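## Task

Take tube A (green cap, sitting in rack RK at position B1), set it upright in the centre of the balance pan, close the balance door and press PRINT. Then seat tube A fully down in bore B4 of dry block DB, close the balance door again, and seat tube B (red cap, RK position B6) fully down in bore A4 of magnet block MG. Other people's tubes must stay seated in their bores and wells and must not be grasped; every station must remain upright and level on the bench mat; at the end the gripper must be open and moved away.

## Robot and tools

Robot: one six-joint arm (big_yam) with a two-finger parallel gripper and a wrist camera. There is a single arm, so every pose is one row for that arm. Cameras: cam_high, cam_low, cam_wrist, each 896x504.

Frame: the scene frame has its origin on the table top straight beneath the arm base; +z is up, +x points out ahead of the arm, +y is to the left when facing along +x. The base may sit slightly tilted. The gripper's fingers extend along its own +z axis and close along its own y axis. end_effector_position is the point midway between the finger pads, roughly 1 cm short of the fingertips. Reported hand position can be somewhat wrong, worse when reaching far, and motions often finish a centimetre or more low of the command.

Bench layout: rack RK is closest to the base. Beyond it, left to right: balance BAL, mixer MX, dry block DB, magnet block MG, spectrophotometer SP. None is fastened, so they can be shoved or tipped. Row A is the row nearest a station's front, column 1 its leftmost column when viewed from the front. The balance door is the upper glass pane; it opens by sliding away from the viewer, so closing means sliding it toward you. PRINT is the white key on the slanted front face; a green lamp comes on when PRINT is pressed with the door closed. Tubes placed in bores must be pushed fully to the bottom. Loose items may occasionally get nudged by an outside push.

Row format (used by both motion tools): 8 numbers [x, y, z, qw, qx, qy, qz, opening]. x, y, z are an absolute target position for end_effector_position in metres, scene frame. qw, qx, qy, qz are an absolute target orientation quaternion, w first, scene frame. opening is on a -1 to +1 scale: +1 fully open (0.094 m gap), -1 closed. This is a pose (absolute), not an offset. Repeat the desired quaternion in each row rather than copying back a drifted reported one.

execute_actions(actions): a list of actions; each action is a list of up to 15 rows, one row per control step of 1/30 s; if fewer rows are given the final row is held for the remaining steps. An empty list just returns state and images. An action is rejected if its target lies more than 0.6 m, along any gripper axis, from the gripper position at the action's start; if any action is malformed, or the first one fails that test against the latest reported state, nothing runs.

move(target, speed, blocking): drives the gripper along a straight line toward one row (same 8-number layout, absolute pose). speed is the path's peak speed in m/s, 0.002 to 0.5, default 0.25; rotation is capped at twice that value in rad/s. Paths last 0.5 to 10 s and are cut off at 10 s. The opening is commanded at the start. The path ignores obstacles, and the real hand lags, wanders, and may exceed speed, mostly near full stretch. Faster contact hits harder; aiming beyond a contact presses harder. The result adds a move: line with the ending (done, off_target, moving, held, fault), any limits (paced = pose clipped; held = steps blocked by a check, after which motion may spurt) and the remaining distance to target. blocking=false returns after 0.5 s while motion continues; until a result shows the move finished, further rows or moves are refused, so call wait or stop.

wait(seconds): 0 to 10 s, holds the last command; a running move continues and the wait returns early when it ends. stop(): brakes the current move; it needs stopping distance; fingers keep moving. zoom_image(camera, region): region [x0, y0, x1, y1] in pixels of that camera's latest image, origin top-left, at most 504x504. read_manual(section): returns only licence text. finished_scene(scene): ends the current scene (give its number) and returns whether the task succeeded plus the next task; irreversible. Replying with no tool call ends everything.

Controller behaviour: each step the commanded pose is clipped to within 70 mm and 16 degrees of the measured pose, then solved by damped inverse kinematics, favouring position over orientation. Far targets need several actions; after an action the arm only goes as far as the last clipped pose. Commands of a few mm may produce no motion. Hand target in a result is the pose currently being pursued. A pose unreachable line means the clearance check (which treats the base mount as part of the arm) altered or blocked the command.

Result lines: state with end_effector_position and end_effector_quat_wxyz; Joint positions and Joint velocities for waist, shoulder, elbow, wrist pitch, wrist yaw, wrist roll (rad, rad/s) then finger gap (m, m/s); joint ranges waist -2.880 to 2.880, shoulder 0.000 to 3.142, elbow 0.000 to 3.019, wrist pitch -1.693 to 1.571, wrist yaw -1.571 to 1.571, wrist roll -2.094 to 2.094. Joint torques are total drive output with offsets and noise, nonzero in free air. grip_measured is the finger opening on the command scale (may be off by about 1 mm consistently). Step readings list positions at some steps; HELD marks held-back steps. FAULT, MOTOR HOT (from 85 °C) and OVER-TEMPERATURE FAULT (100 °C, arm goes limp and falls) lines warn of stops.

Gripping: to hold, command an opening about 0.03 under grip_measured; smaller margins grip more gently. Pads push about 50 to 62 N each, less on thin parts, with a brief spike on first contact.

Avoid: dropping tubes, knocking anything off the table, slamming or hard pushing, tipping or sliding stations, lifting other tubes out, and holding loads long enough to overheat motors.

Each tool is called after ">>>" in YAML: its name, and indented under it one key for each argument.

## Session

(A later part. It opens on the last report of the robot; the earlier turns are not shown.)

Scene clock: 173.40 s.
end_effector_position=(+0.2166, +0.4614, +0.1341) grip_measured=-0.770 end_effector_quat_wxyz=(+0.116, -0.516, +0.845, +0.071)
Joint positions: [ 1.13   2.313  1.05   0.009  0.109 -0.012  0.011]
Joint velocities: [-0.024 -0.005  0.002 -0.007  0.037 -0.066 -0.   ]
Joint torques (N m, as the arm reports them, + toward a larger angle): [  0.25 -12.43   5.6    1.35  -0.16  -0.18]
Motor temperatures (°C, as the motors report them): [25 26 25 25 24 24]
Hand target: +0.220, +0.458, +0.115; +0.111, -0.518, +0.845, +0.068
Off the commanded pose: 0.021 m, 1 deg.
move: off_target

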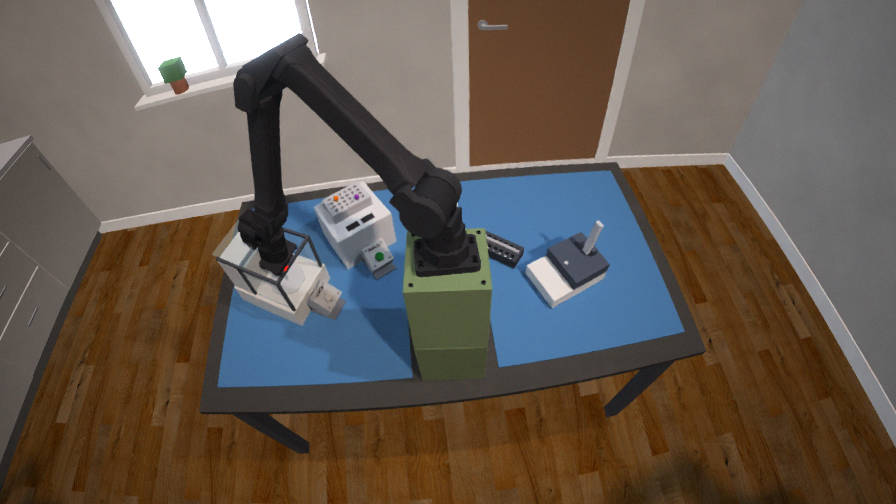

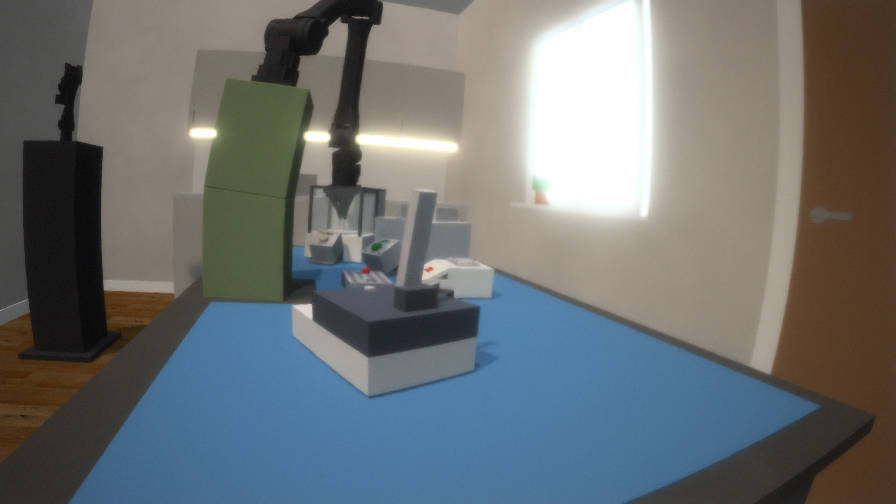

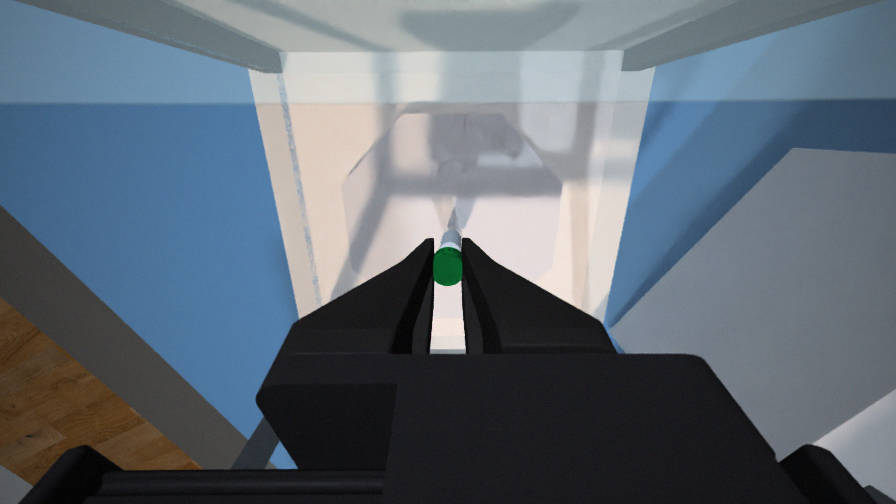

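Contact (red lamp, overload probably). Release.

>>> move:
  target: [0.218,0.460,0.127,0.111,-0.518,0.845,0.068,-0.45]
  speed: 0.03

>>> move:
  target: [0.214,0.455,0.27,0.111,-0.518,0.845,0.068,-0.45]
  speed: 0.12

>>> move:
  target: [0.252,0.524,0.255,0,-0.525,0.851,0,-0.05]
  speed: 0.15

>>> move:
  target: [0.254,0.524,0.219,0,-0.525,0.851,0,-0.05]
  speed: 0.04

Scene clock: 190.37 s.
end_effector_position=(+0.2166, +0.4614, +0.1341) grip_measured=-0.452 end_effector_quat_wxyz=(+0.116, -0.516, +0.845, +0.071)
Joint positions: [ 1.13   2.313  1.05   0.009  0.109 -0.012  0.026]
Joint velocities: [-0.005  0.015 -0.017  0.002  0.037 -0.007 -0.001]
Joint torques (N m, as the arm reports them, + toward a larger angle): [  0.75 -14.74   4.65   0.39  -0.09  -0.11]
Motor temperatures (°C, as the motors report them): [25 26 25 25 24 24]
Hand target: +0.218, +0.460, +0.127; +0.111, -0.518, +0.845, +0.068
Off the commanded pose: 0.007 m, 1 deg.
move: done

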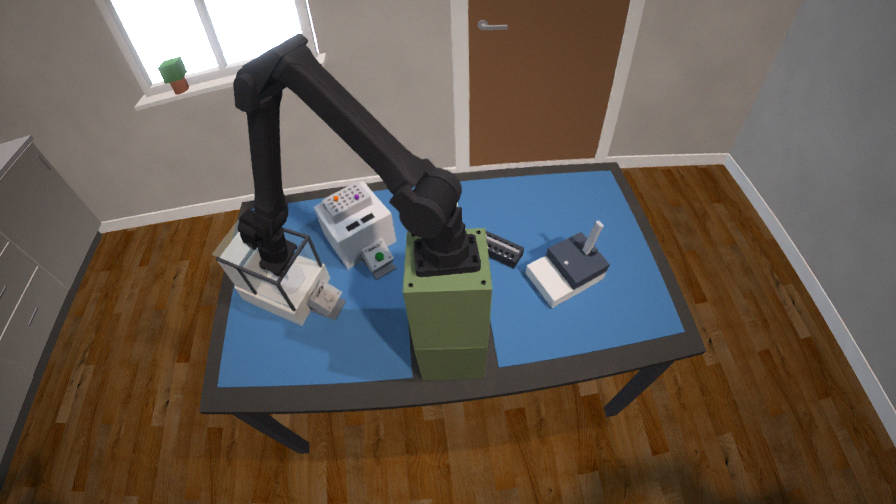

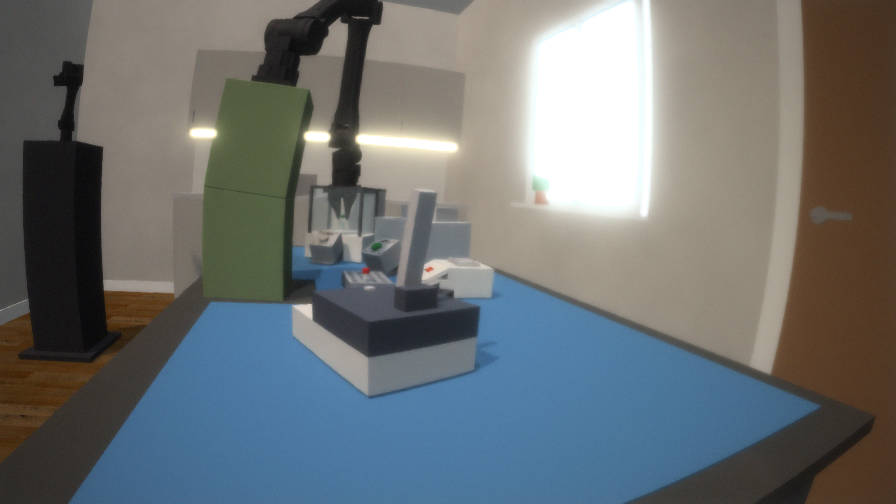

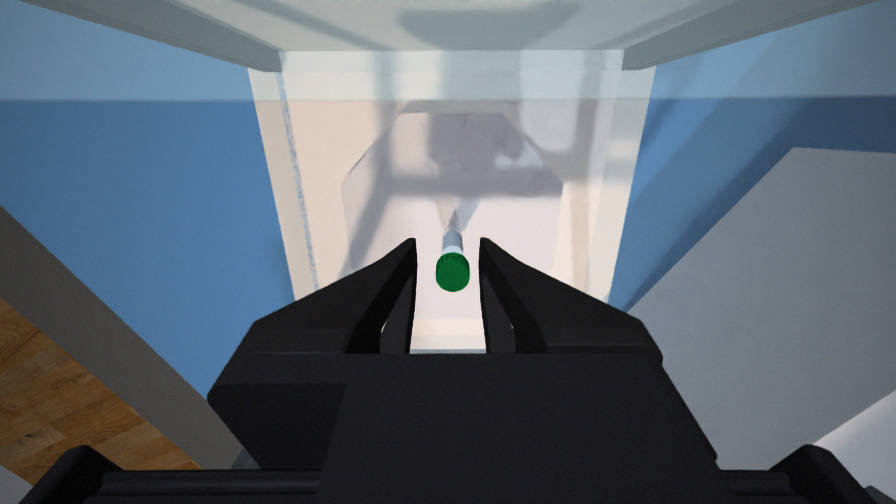

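Scene clock: 191.90 s.
end_effector_position=(+0.2192, +0.4577, +0.2696) grip_measured=-0.452 end_effector_quat_wxyz=(+0.116, -0.520, +0.843, +0.071)
Joint positions: [ 1.153  1.96   0.965 -0.262  0.114  0.002  0.026]
Joint velocities: [-0.015 -0.024 -0.002  0.002 -0.022 -0.095  0.   ]
Joint torques (N m, as the arm reports them, + toward a larger angle): [  1.59 -15.32   5.06   0.33   0.11   0.09]
Motor temperatures (°C, as the motors report them): [25 26 25 25 24 24]
Hand target: +0.214, +0.454, +0.270; +0.111, -0.518, +0.845, +0.068
Off the commanded pose: 0.006 m, 1 deg.
move: done

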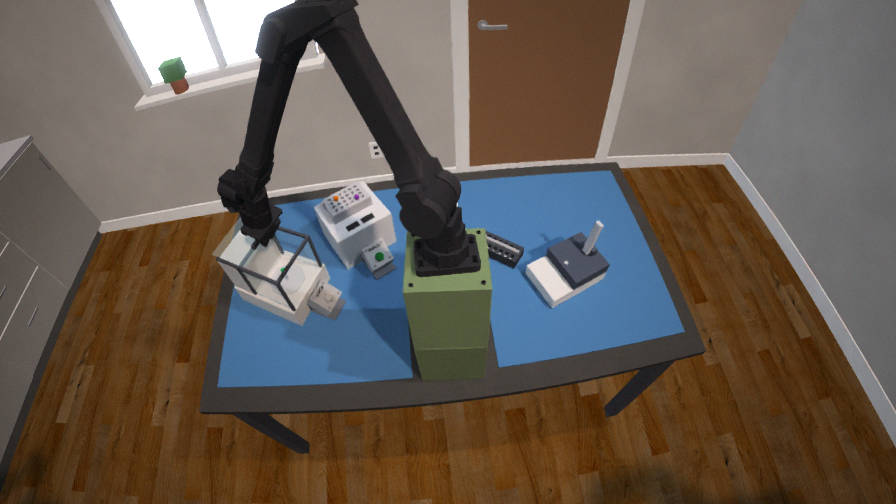

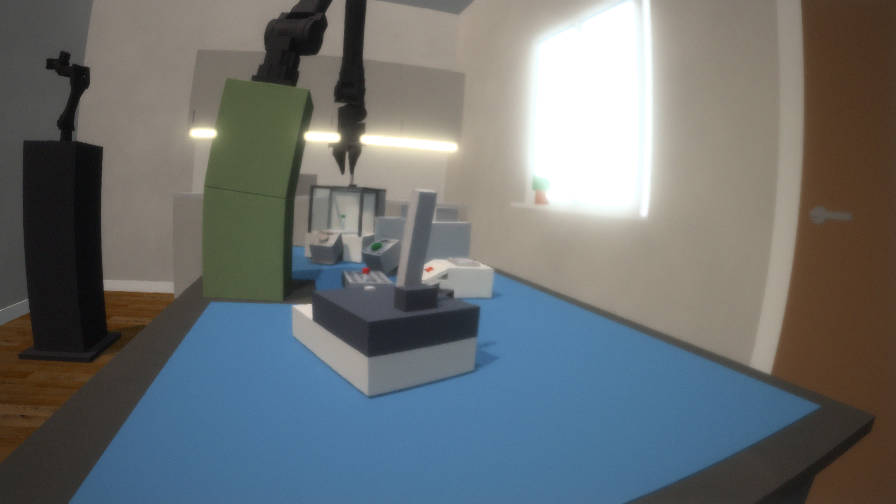

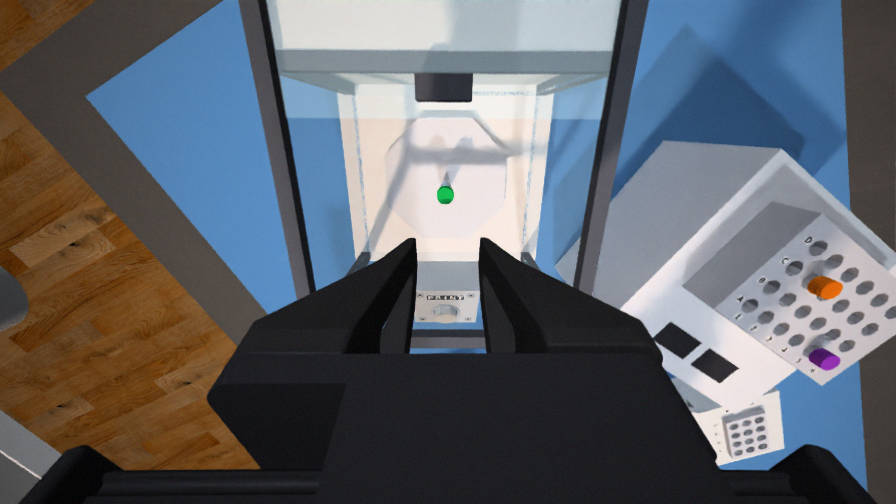

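Scene clock: 193.27 s.
end_effector_position=(+0.2471, +0.5196, +0.2675) grip_measured=-0.052 end_effector_quat_wxyz=(+0.007, -0.534, +0.846, +0.003)
Joint positions: [ 1.153  2.157  1.403 -0.761  0.112  0.01   0.045]
Joint velocities: [-0.015 -0.034  0.002  0.022  0.007 -0.037  0.   ]
Joint torques (N m, as the arm reports them, + toward a larger angle): [  0.86 -15.11  10.35  -0.3   -0.15   0.09]
Motor temperatures (°C, as the motors report them): [25 26 25 25 24 24]
Hand target: +0.252, +0.523, +0.256; -0.000, -0.525, +0.851, +0.001
Off the commanded pose: 0.014 m, 1 deg.
move: off_target

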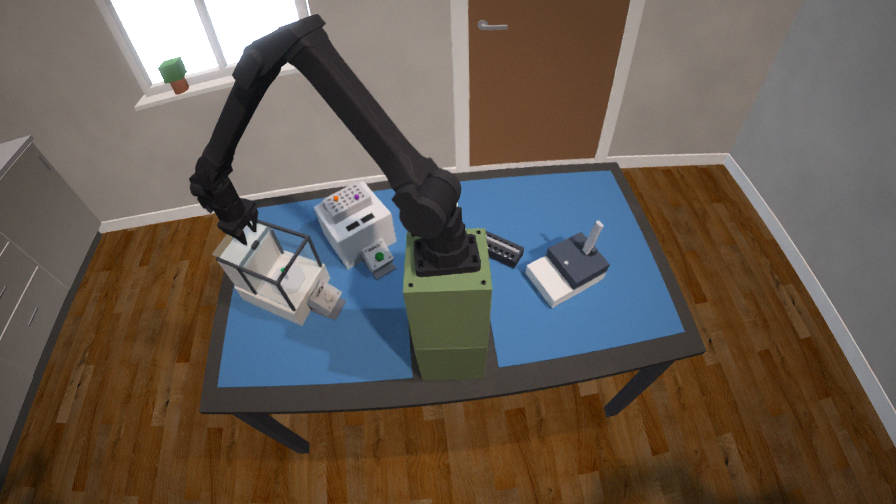

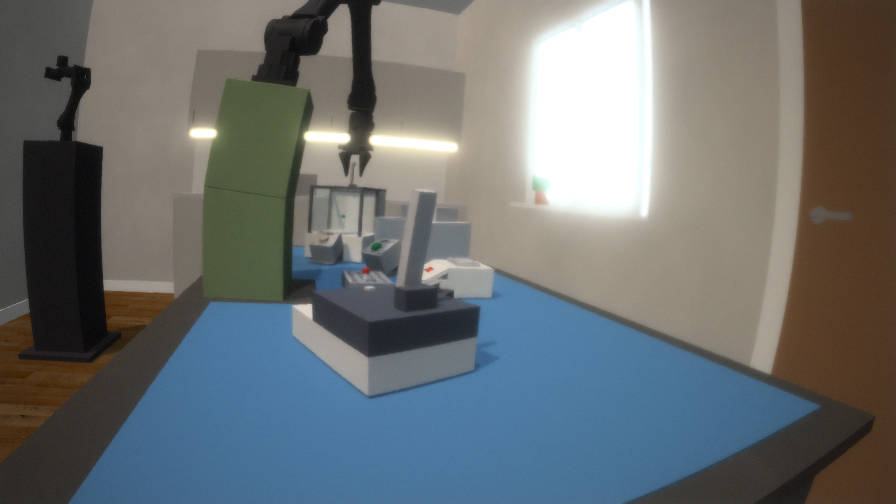

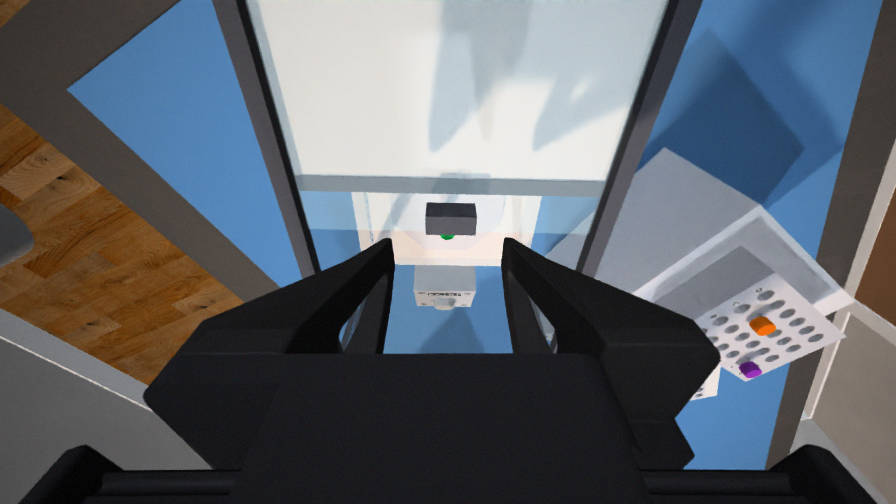

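Scene clock: 194.80 s.
end_effector_position=(+0.2452, +0.5155, +0.2315) grip_measured=-0.052 end_effector_quat_wxyz=(-0.003, -0.532, +0.847, -0.003)
Joint positions: [ 1.146  2.228  1.413 -0.724  0.112  0.01   0.045]
Joint velocities: [-0.024  0.005 -0.002 -0.022  0.066  0.037 -0.   ]
Joint torques (N m, as the arm reports them, + toward a larger angle): [  0.47 -15.82   9.9    0.6   -0.11   0.01]
Motor temperatures (°C, as the motors report them): [25 26 25 25 24 24]
Hand target: +0.254, +0.524, +0.219; +0.000, -0.525, +0.851, +0.000
Off the commanded pose: 0.017 m, 1 deg.
move: off_target

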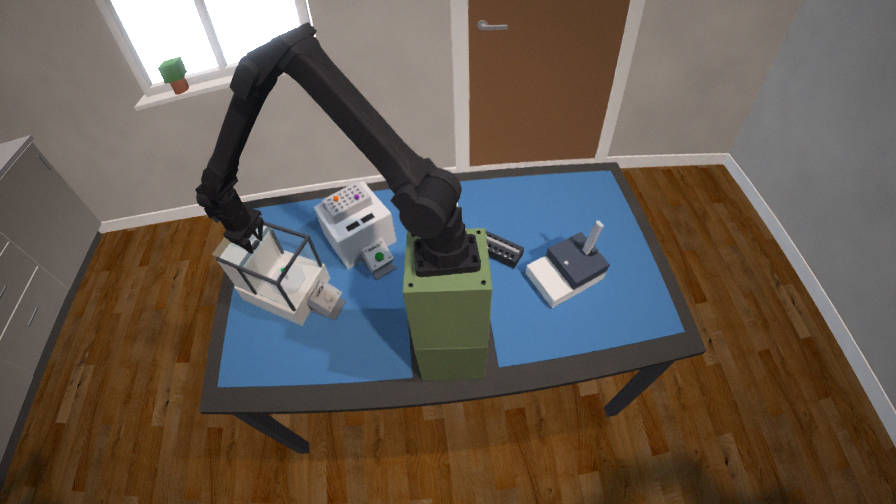

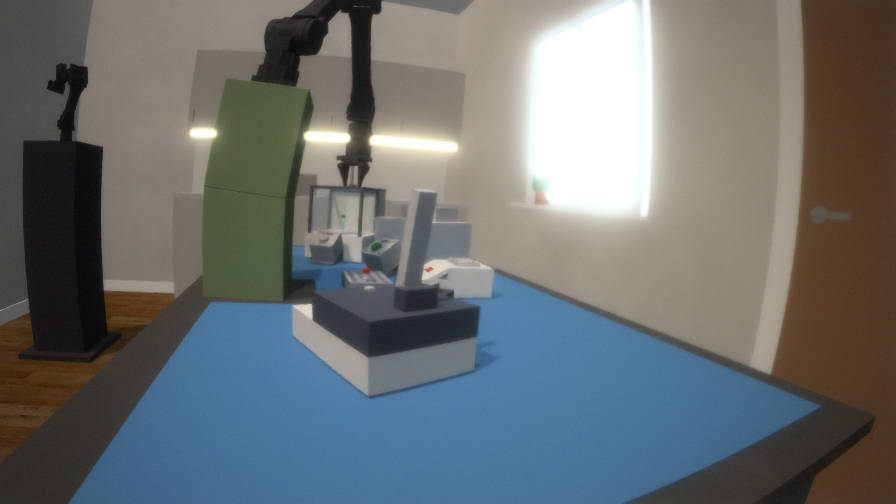

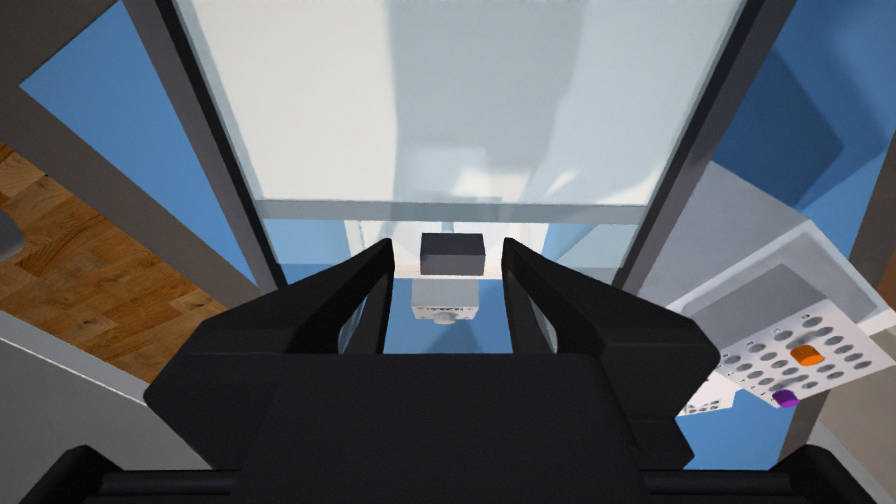

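>>> move:
  target: [0.254,0.524,0.219,0,-0.525,0.851,0,-0.535]
  speed: 0.04

>>> move:
  target: [0.184,0.393,0.226,0,-0.525,0.851,0,-0.535]
  speed: 0.06

Scene clock: 198.97 s.
end_effector_position=(+0.2468, +0.5154, +0.2317) grip_measured=-0.511 end_effector_quat_wxyz=(-0.002, -0.531, +0.847, -0.004)
Joint positions: [ 1.144  2.228  1.414 -0.724  0.116  0.01   0.023]
Joint velocities: [-0.005 -0.024 -0.002 -0.022  0.037  0.081  0.   ]
Joint torques (N m, as the arm reports them, + toward a larger angle): [  0.82 -15.87   9.89   0.58  -0.22   0.  ]
Motor temperatures (°C, as the motors report them): [25 26 25 25 24 24]
Hand target: +0.254, +0.523, +0.219; +0.000, -0.525, +0.851, +0.000
Off the commanded pose: 0.017 m, 1 deg.
move: off_target

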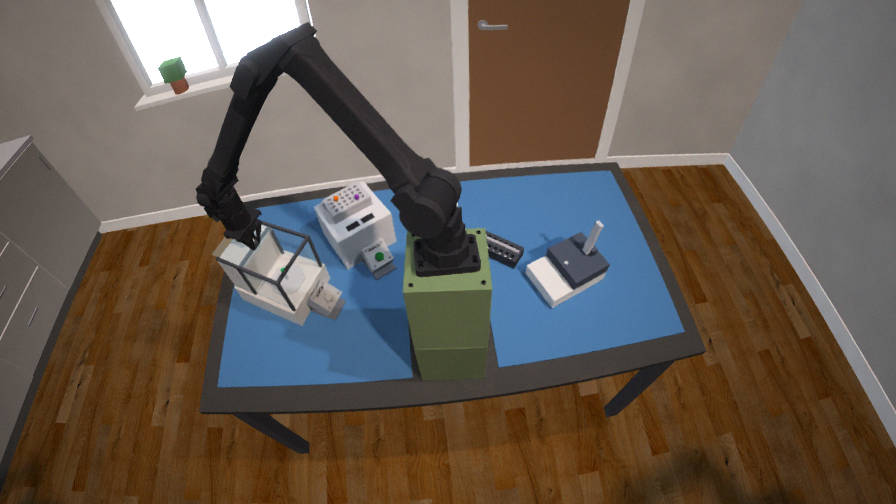

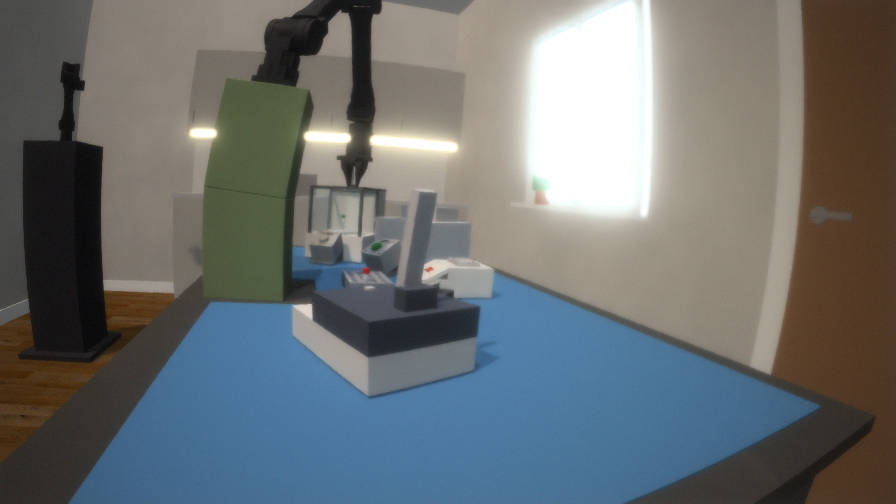

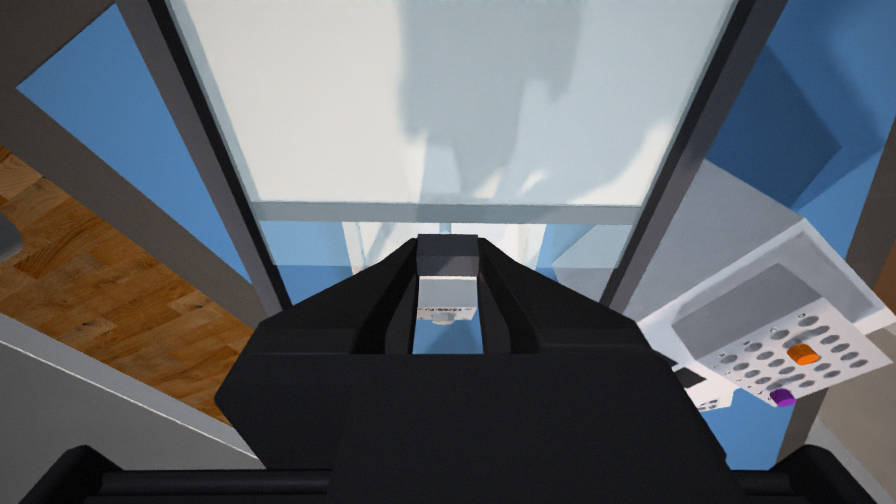

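Scene clock: 201.57 s.
end_effector_position=(+0.1909, +0.4070, +0.2280) grip_measured=-0.511 end_effector_quat_wxyz=(+0.012, -0.531, +0.847, +0.006)
Joint positions: [ 1.151  2.045  0.977 -0.438  0.112  0.013  0.023]
Joint velocities: [ 0.005  0.005  0.002 -0.007 -0.051  0.066 -0.001]
Joint torques (N m, as the arm reports them, + toward a larger angle): [  1.03 -14.83   2.53   0.02  -0.07   0.13]
Motor temperatures (°C, as the motors report them): [25 26 25 25 24 24]
Hand target: +0.184, +0.394, +0.225; +0.000, -0.525, +0.851, -0.000
Off the commanded pose: 0.016 m, 2 deg.
move: off_target

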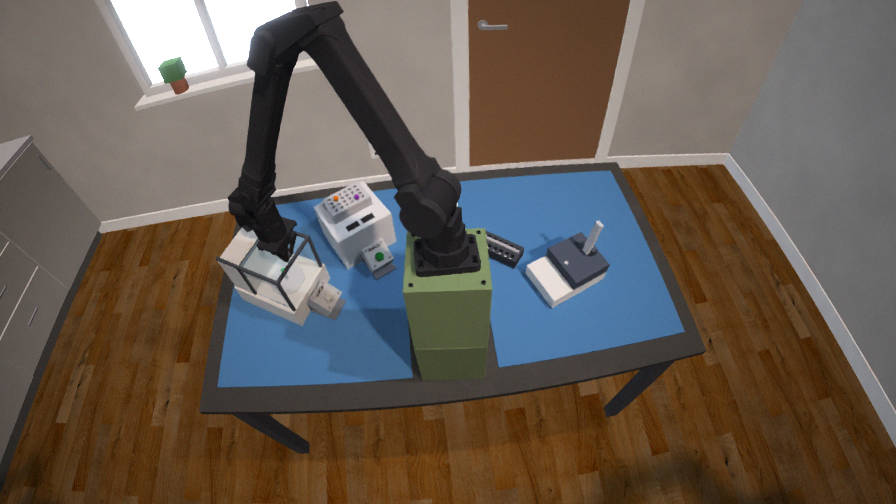

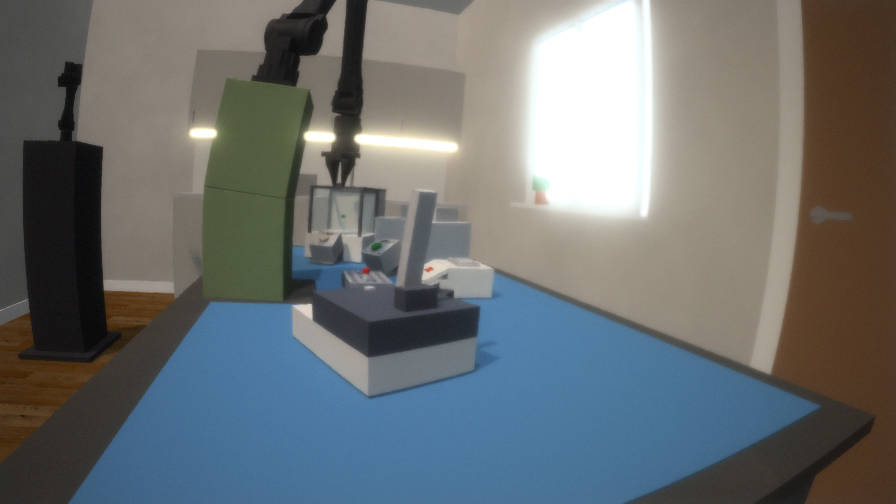

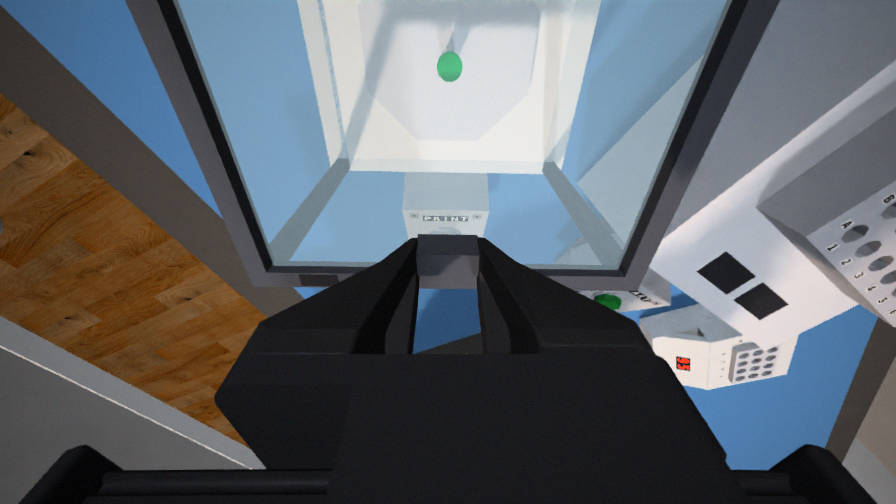

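>>> move:
  target: [0.191,0.407,0.228,0,-0.525,0.851,0,-0.05]
  speed: 0.05

>>> move:
  target: [0.17,0.37,0.28,0,-0.525,0.851,0,-0.05]
  speed: 0.15

>>> move:
  target: [0.135,0.30,0.25,0.256,-0.498,0.813,0.157,-1]
  speed: 0.25

>>> move:
  target: [0.1425,0.312,0.116,0.256,-0.498,0.813,0.157,-1]
  speed: 0.15

Scene clock: 214.10 s.
end_effector_position=(+0.1902, +0.4052, +0.2287) grip_measured=-0.052 end_effector_quat_wxyz=(+0.005, -0.530, +0.848, +0.003)
Joint positions: [ 1.151  2.045  0.982 -0.457  0.112  0.018  0.045]
Joint velocities: [ 0.005 -0.005 -0.017 -0.007 -0.007  0.007 -0.   ]
Joint torques (N m, as the arm reports them, + toward a larger angle): [  0.93 -14.1    6.15  -0.69  -0.08   0.07]
Motor temperatures (°C, as the motors report them): [25 26 24 25 24 24]
Hand target: +0.191, +0.407, +0.228; +0.000, -0.525, +0.851, +0.000
Off the commanded pose: 0.002 m, 1 deg.
move: done

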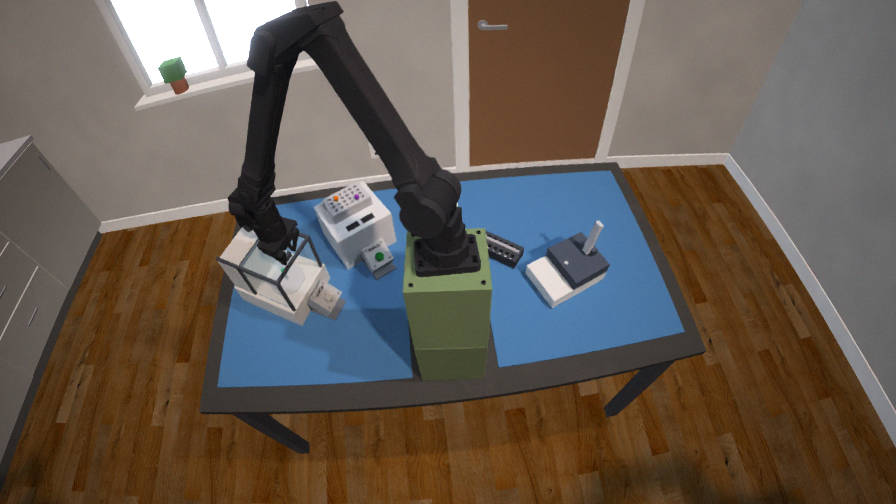

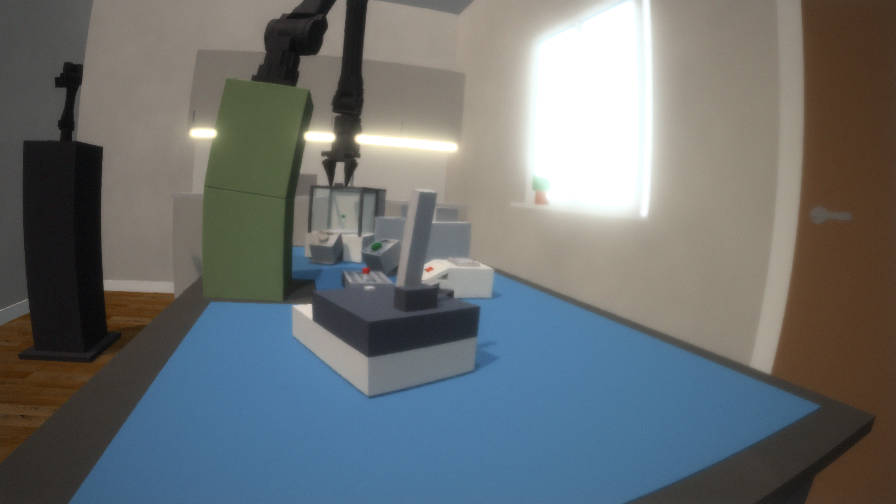

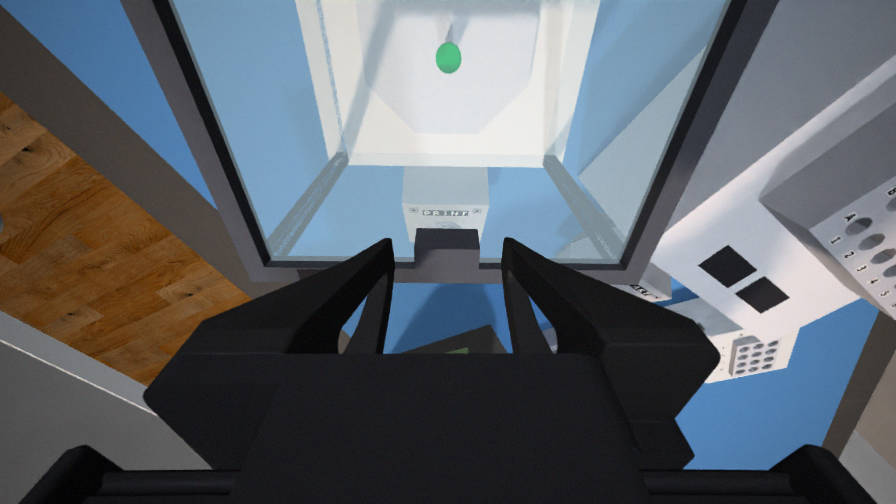

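Scene clock: 214.93 s.
end_effector_position=(+0.1748, +0.3732, +0.2790) grip_measured=-0.052 end_effector_quat_wxyz=(+0.005, -0.528, +0.849, +0.003)
Joint positions: [ 1.166  1.868  0.868 -0.521  0.112  0.038  0.045]
Joint velocities: [ 0.005  0.005 -0.002  0.002  0.037  0.066 -0.001]
Joint torques (N m, as the arm reports them, + toward a larger angle): [  1.39 -13.08   4.73  -0.21  -0.06   0.06]
Motor temperatures (°C, as the motors report them): [25 26 24 25 24 24]
Hand target: +0.170, +0.370, +0.280; -0.000, -0.525, +0.851, +0.000
Off the commanded pose: 0.006 m, 1 deg.
move: done

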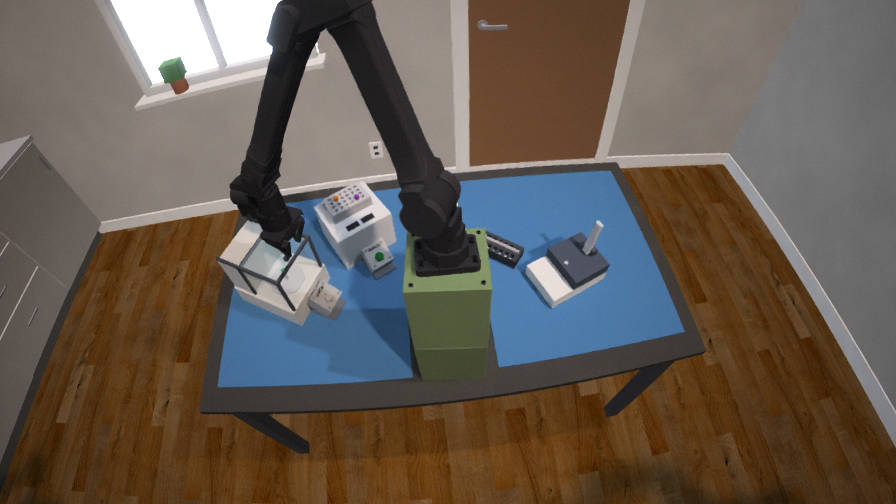

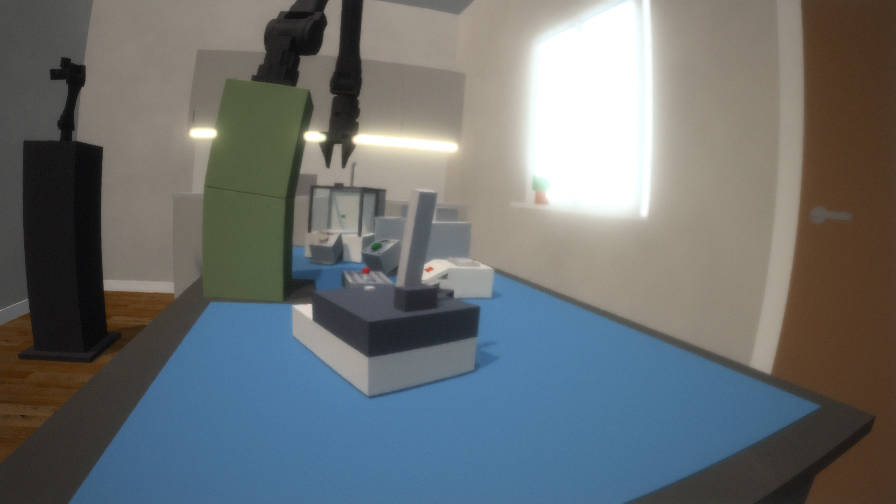

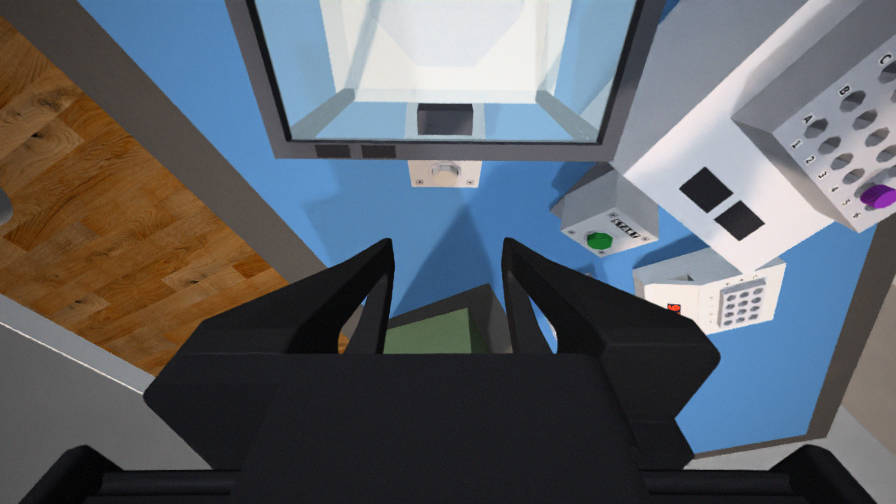

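Scene clock: 216.67 s.
end_effector_position=(+0.1380, +0.3012, +0.2520) grip_measured=-0.986 end_effector_quat_wxyz=(+0.256, -0.490, +0.818, +0.158)
Joint positions: [1.18  1.987 0.286 0.782 0.133 0.01  0.001]
Joint velocities: [ 0.005 -0.015 -0.007  0.002  0.022 -0.051 -0.001]
Joint torques (N m, as the arm reports them, + toward a larger angle): [ 1.04 -7.9  -0.28  2.15  0.11 -0.2 ]
Motor temperatures (°C, as the motors report them): [25 26 24 25 24 24]
Hand target: +0.135, +0.300, +0.249; +0.257, -0.499, +0.813, +0.156
Off the commanded pose: 0.004 m, 1 deg.
move: done

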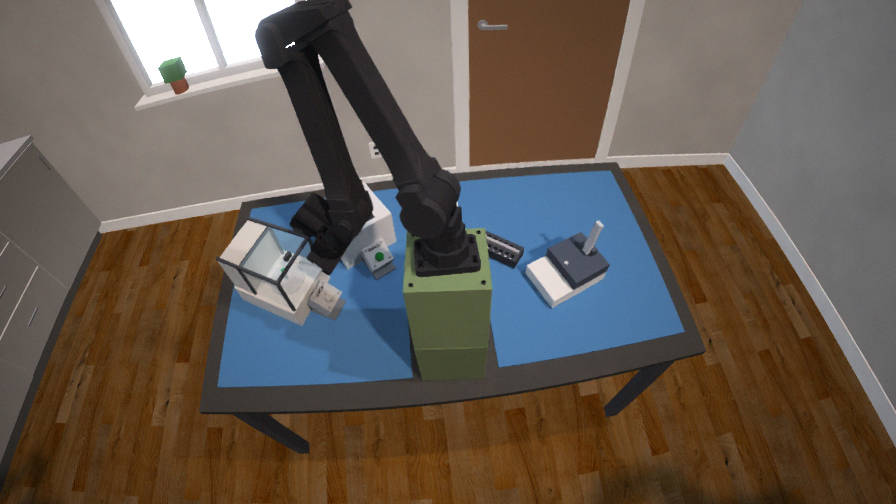

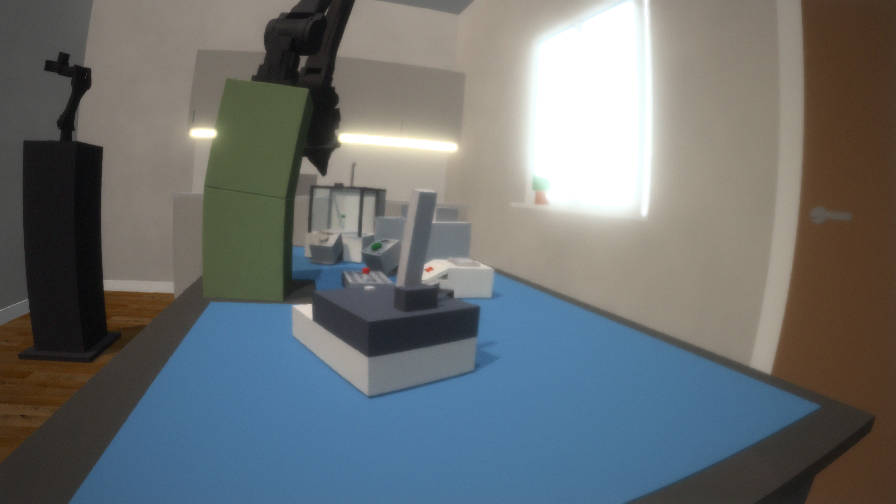

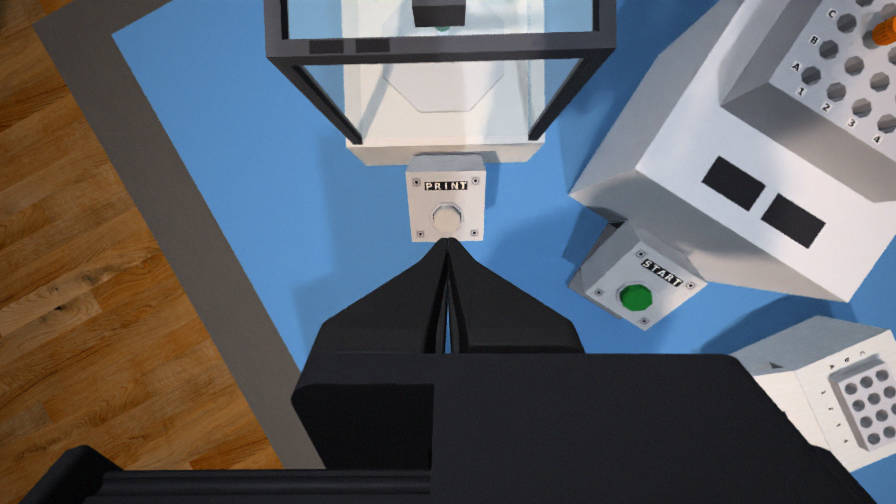

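Scene clock: 217.93 s.
end_effector_position=(+0.1413, +0.3142, +0.1199) grip_measured=-0.986 end_effector_quat_wxyz=(+0.254, -0.496, +0.816, +0.158)
Joint positions: [ 1.126  2.556  0.528  1.109  0.095 -0.045  0.001]
Joint velocities: [-0.015 -0.015  0.002  0.007  0.022  0.022 -0.001]
Joint torques (N m, as the arm reports them, + toward a larger angle): [-0.11 -9.8  -2.6   2.06 -0.15 -0.18]
Motor temperatures (°C, as the motors report them): [25 26 24 25 24 24]
Hand target: +0.143, +0.312, +0.116; +0.256, -0.498, +0.813, +0.157
Off the commanded pose: 0.005 m, 0 deg.
move: done

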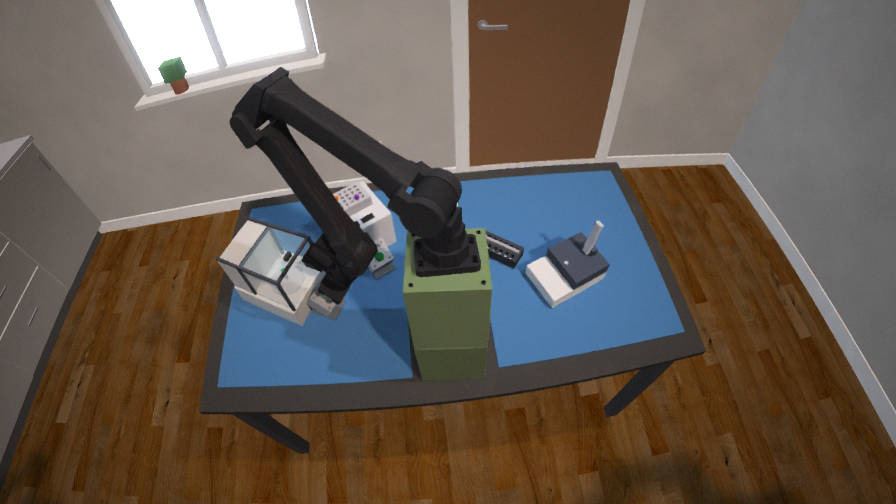

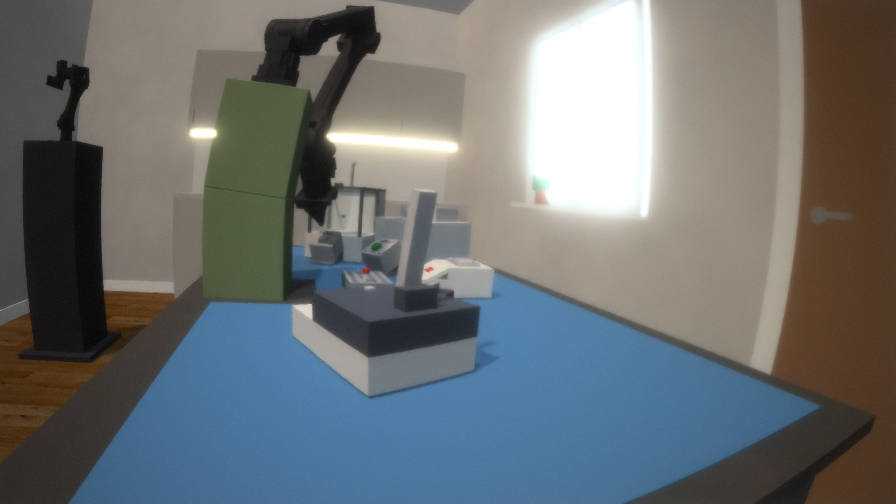

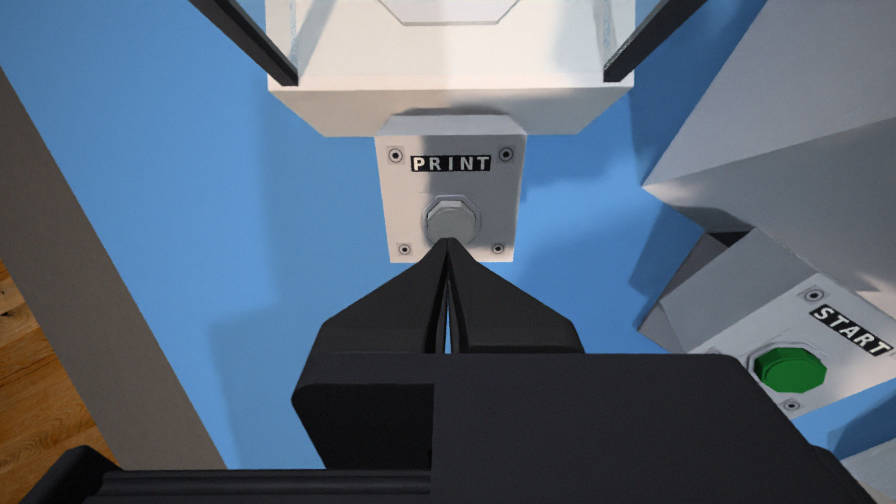

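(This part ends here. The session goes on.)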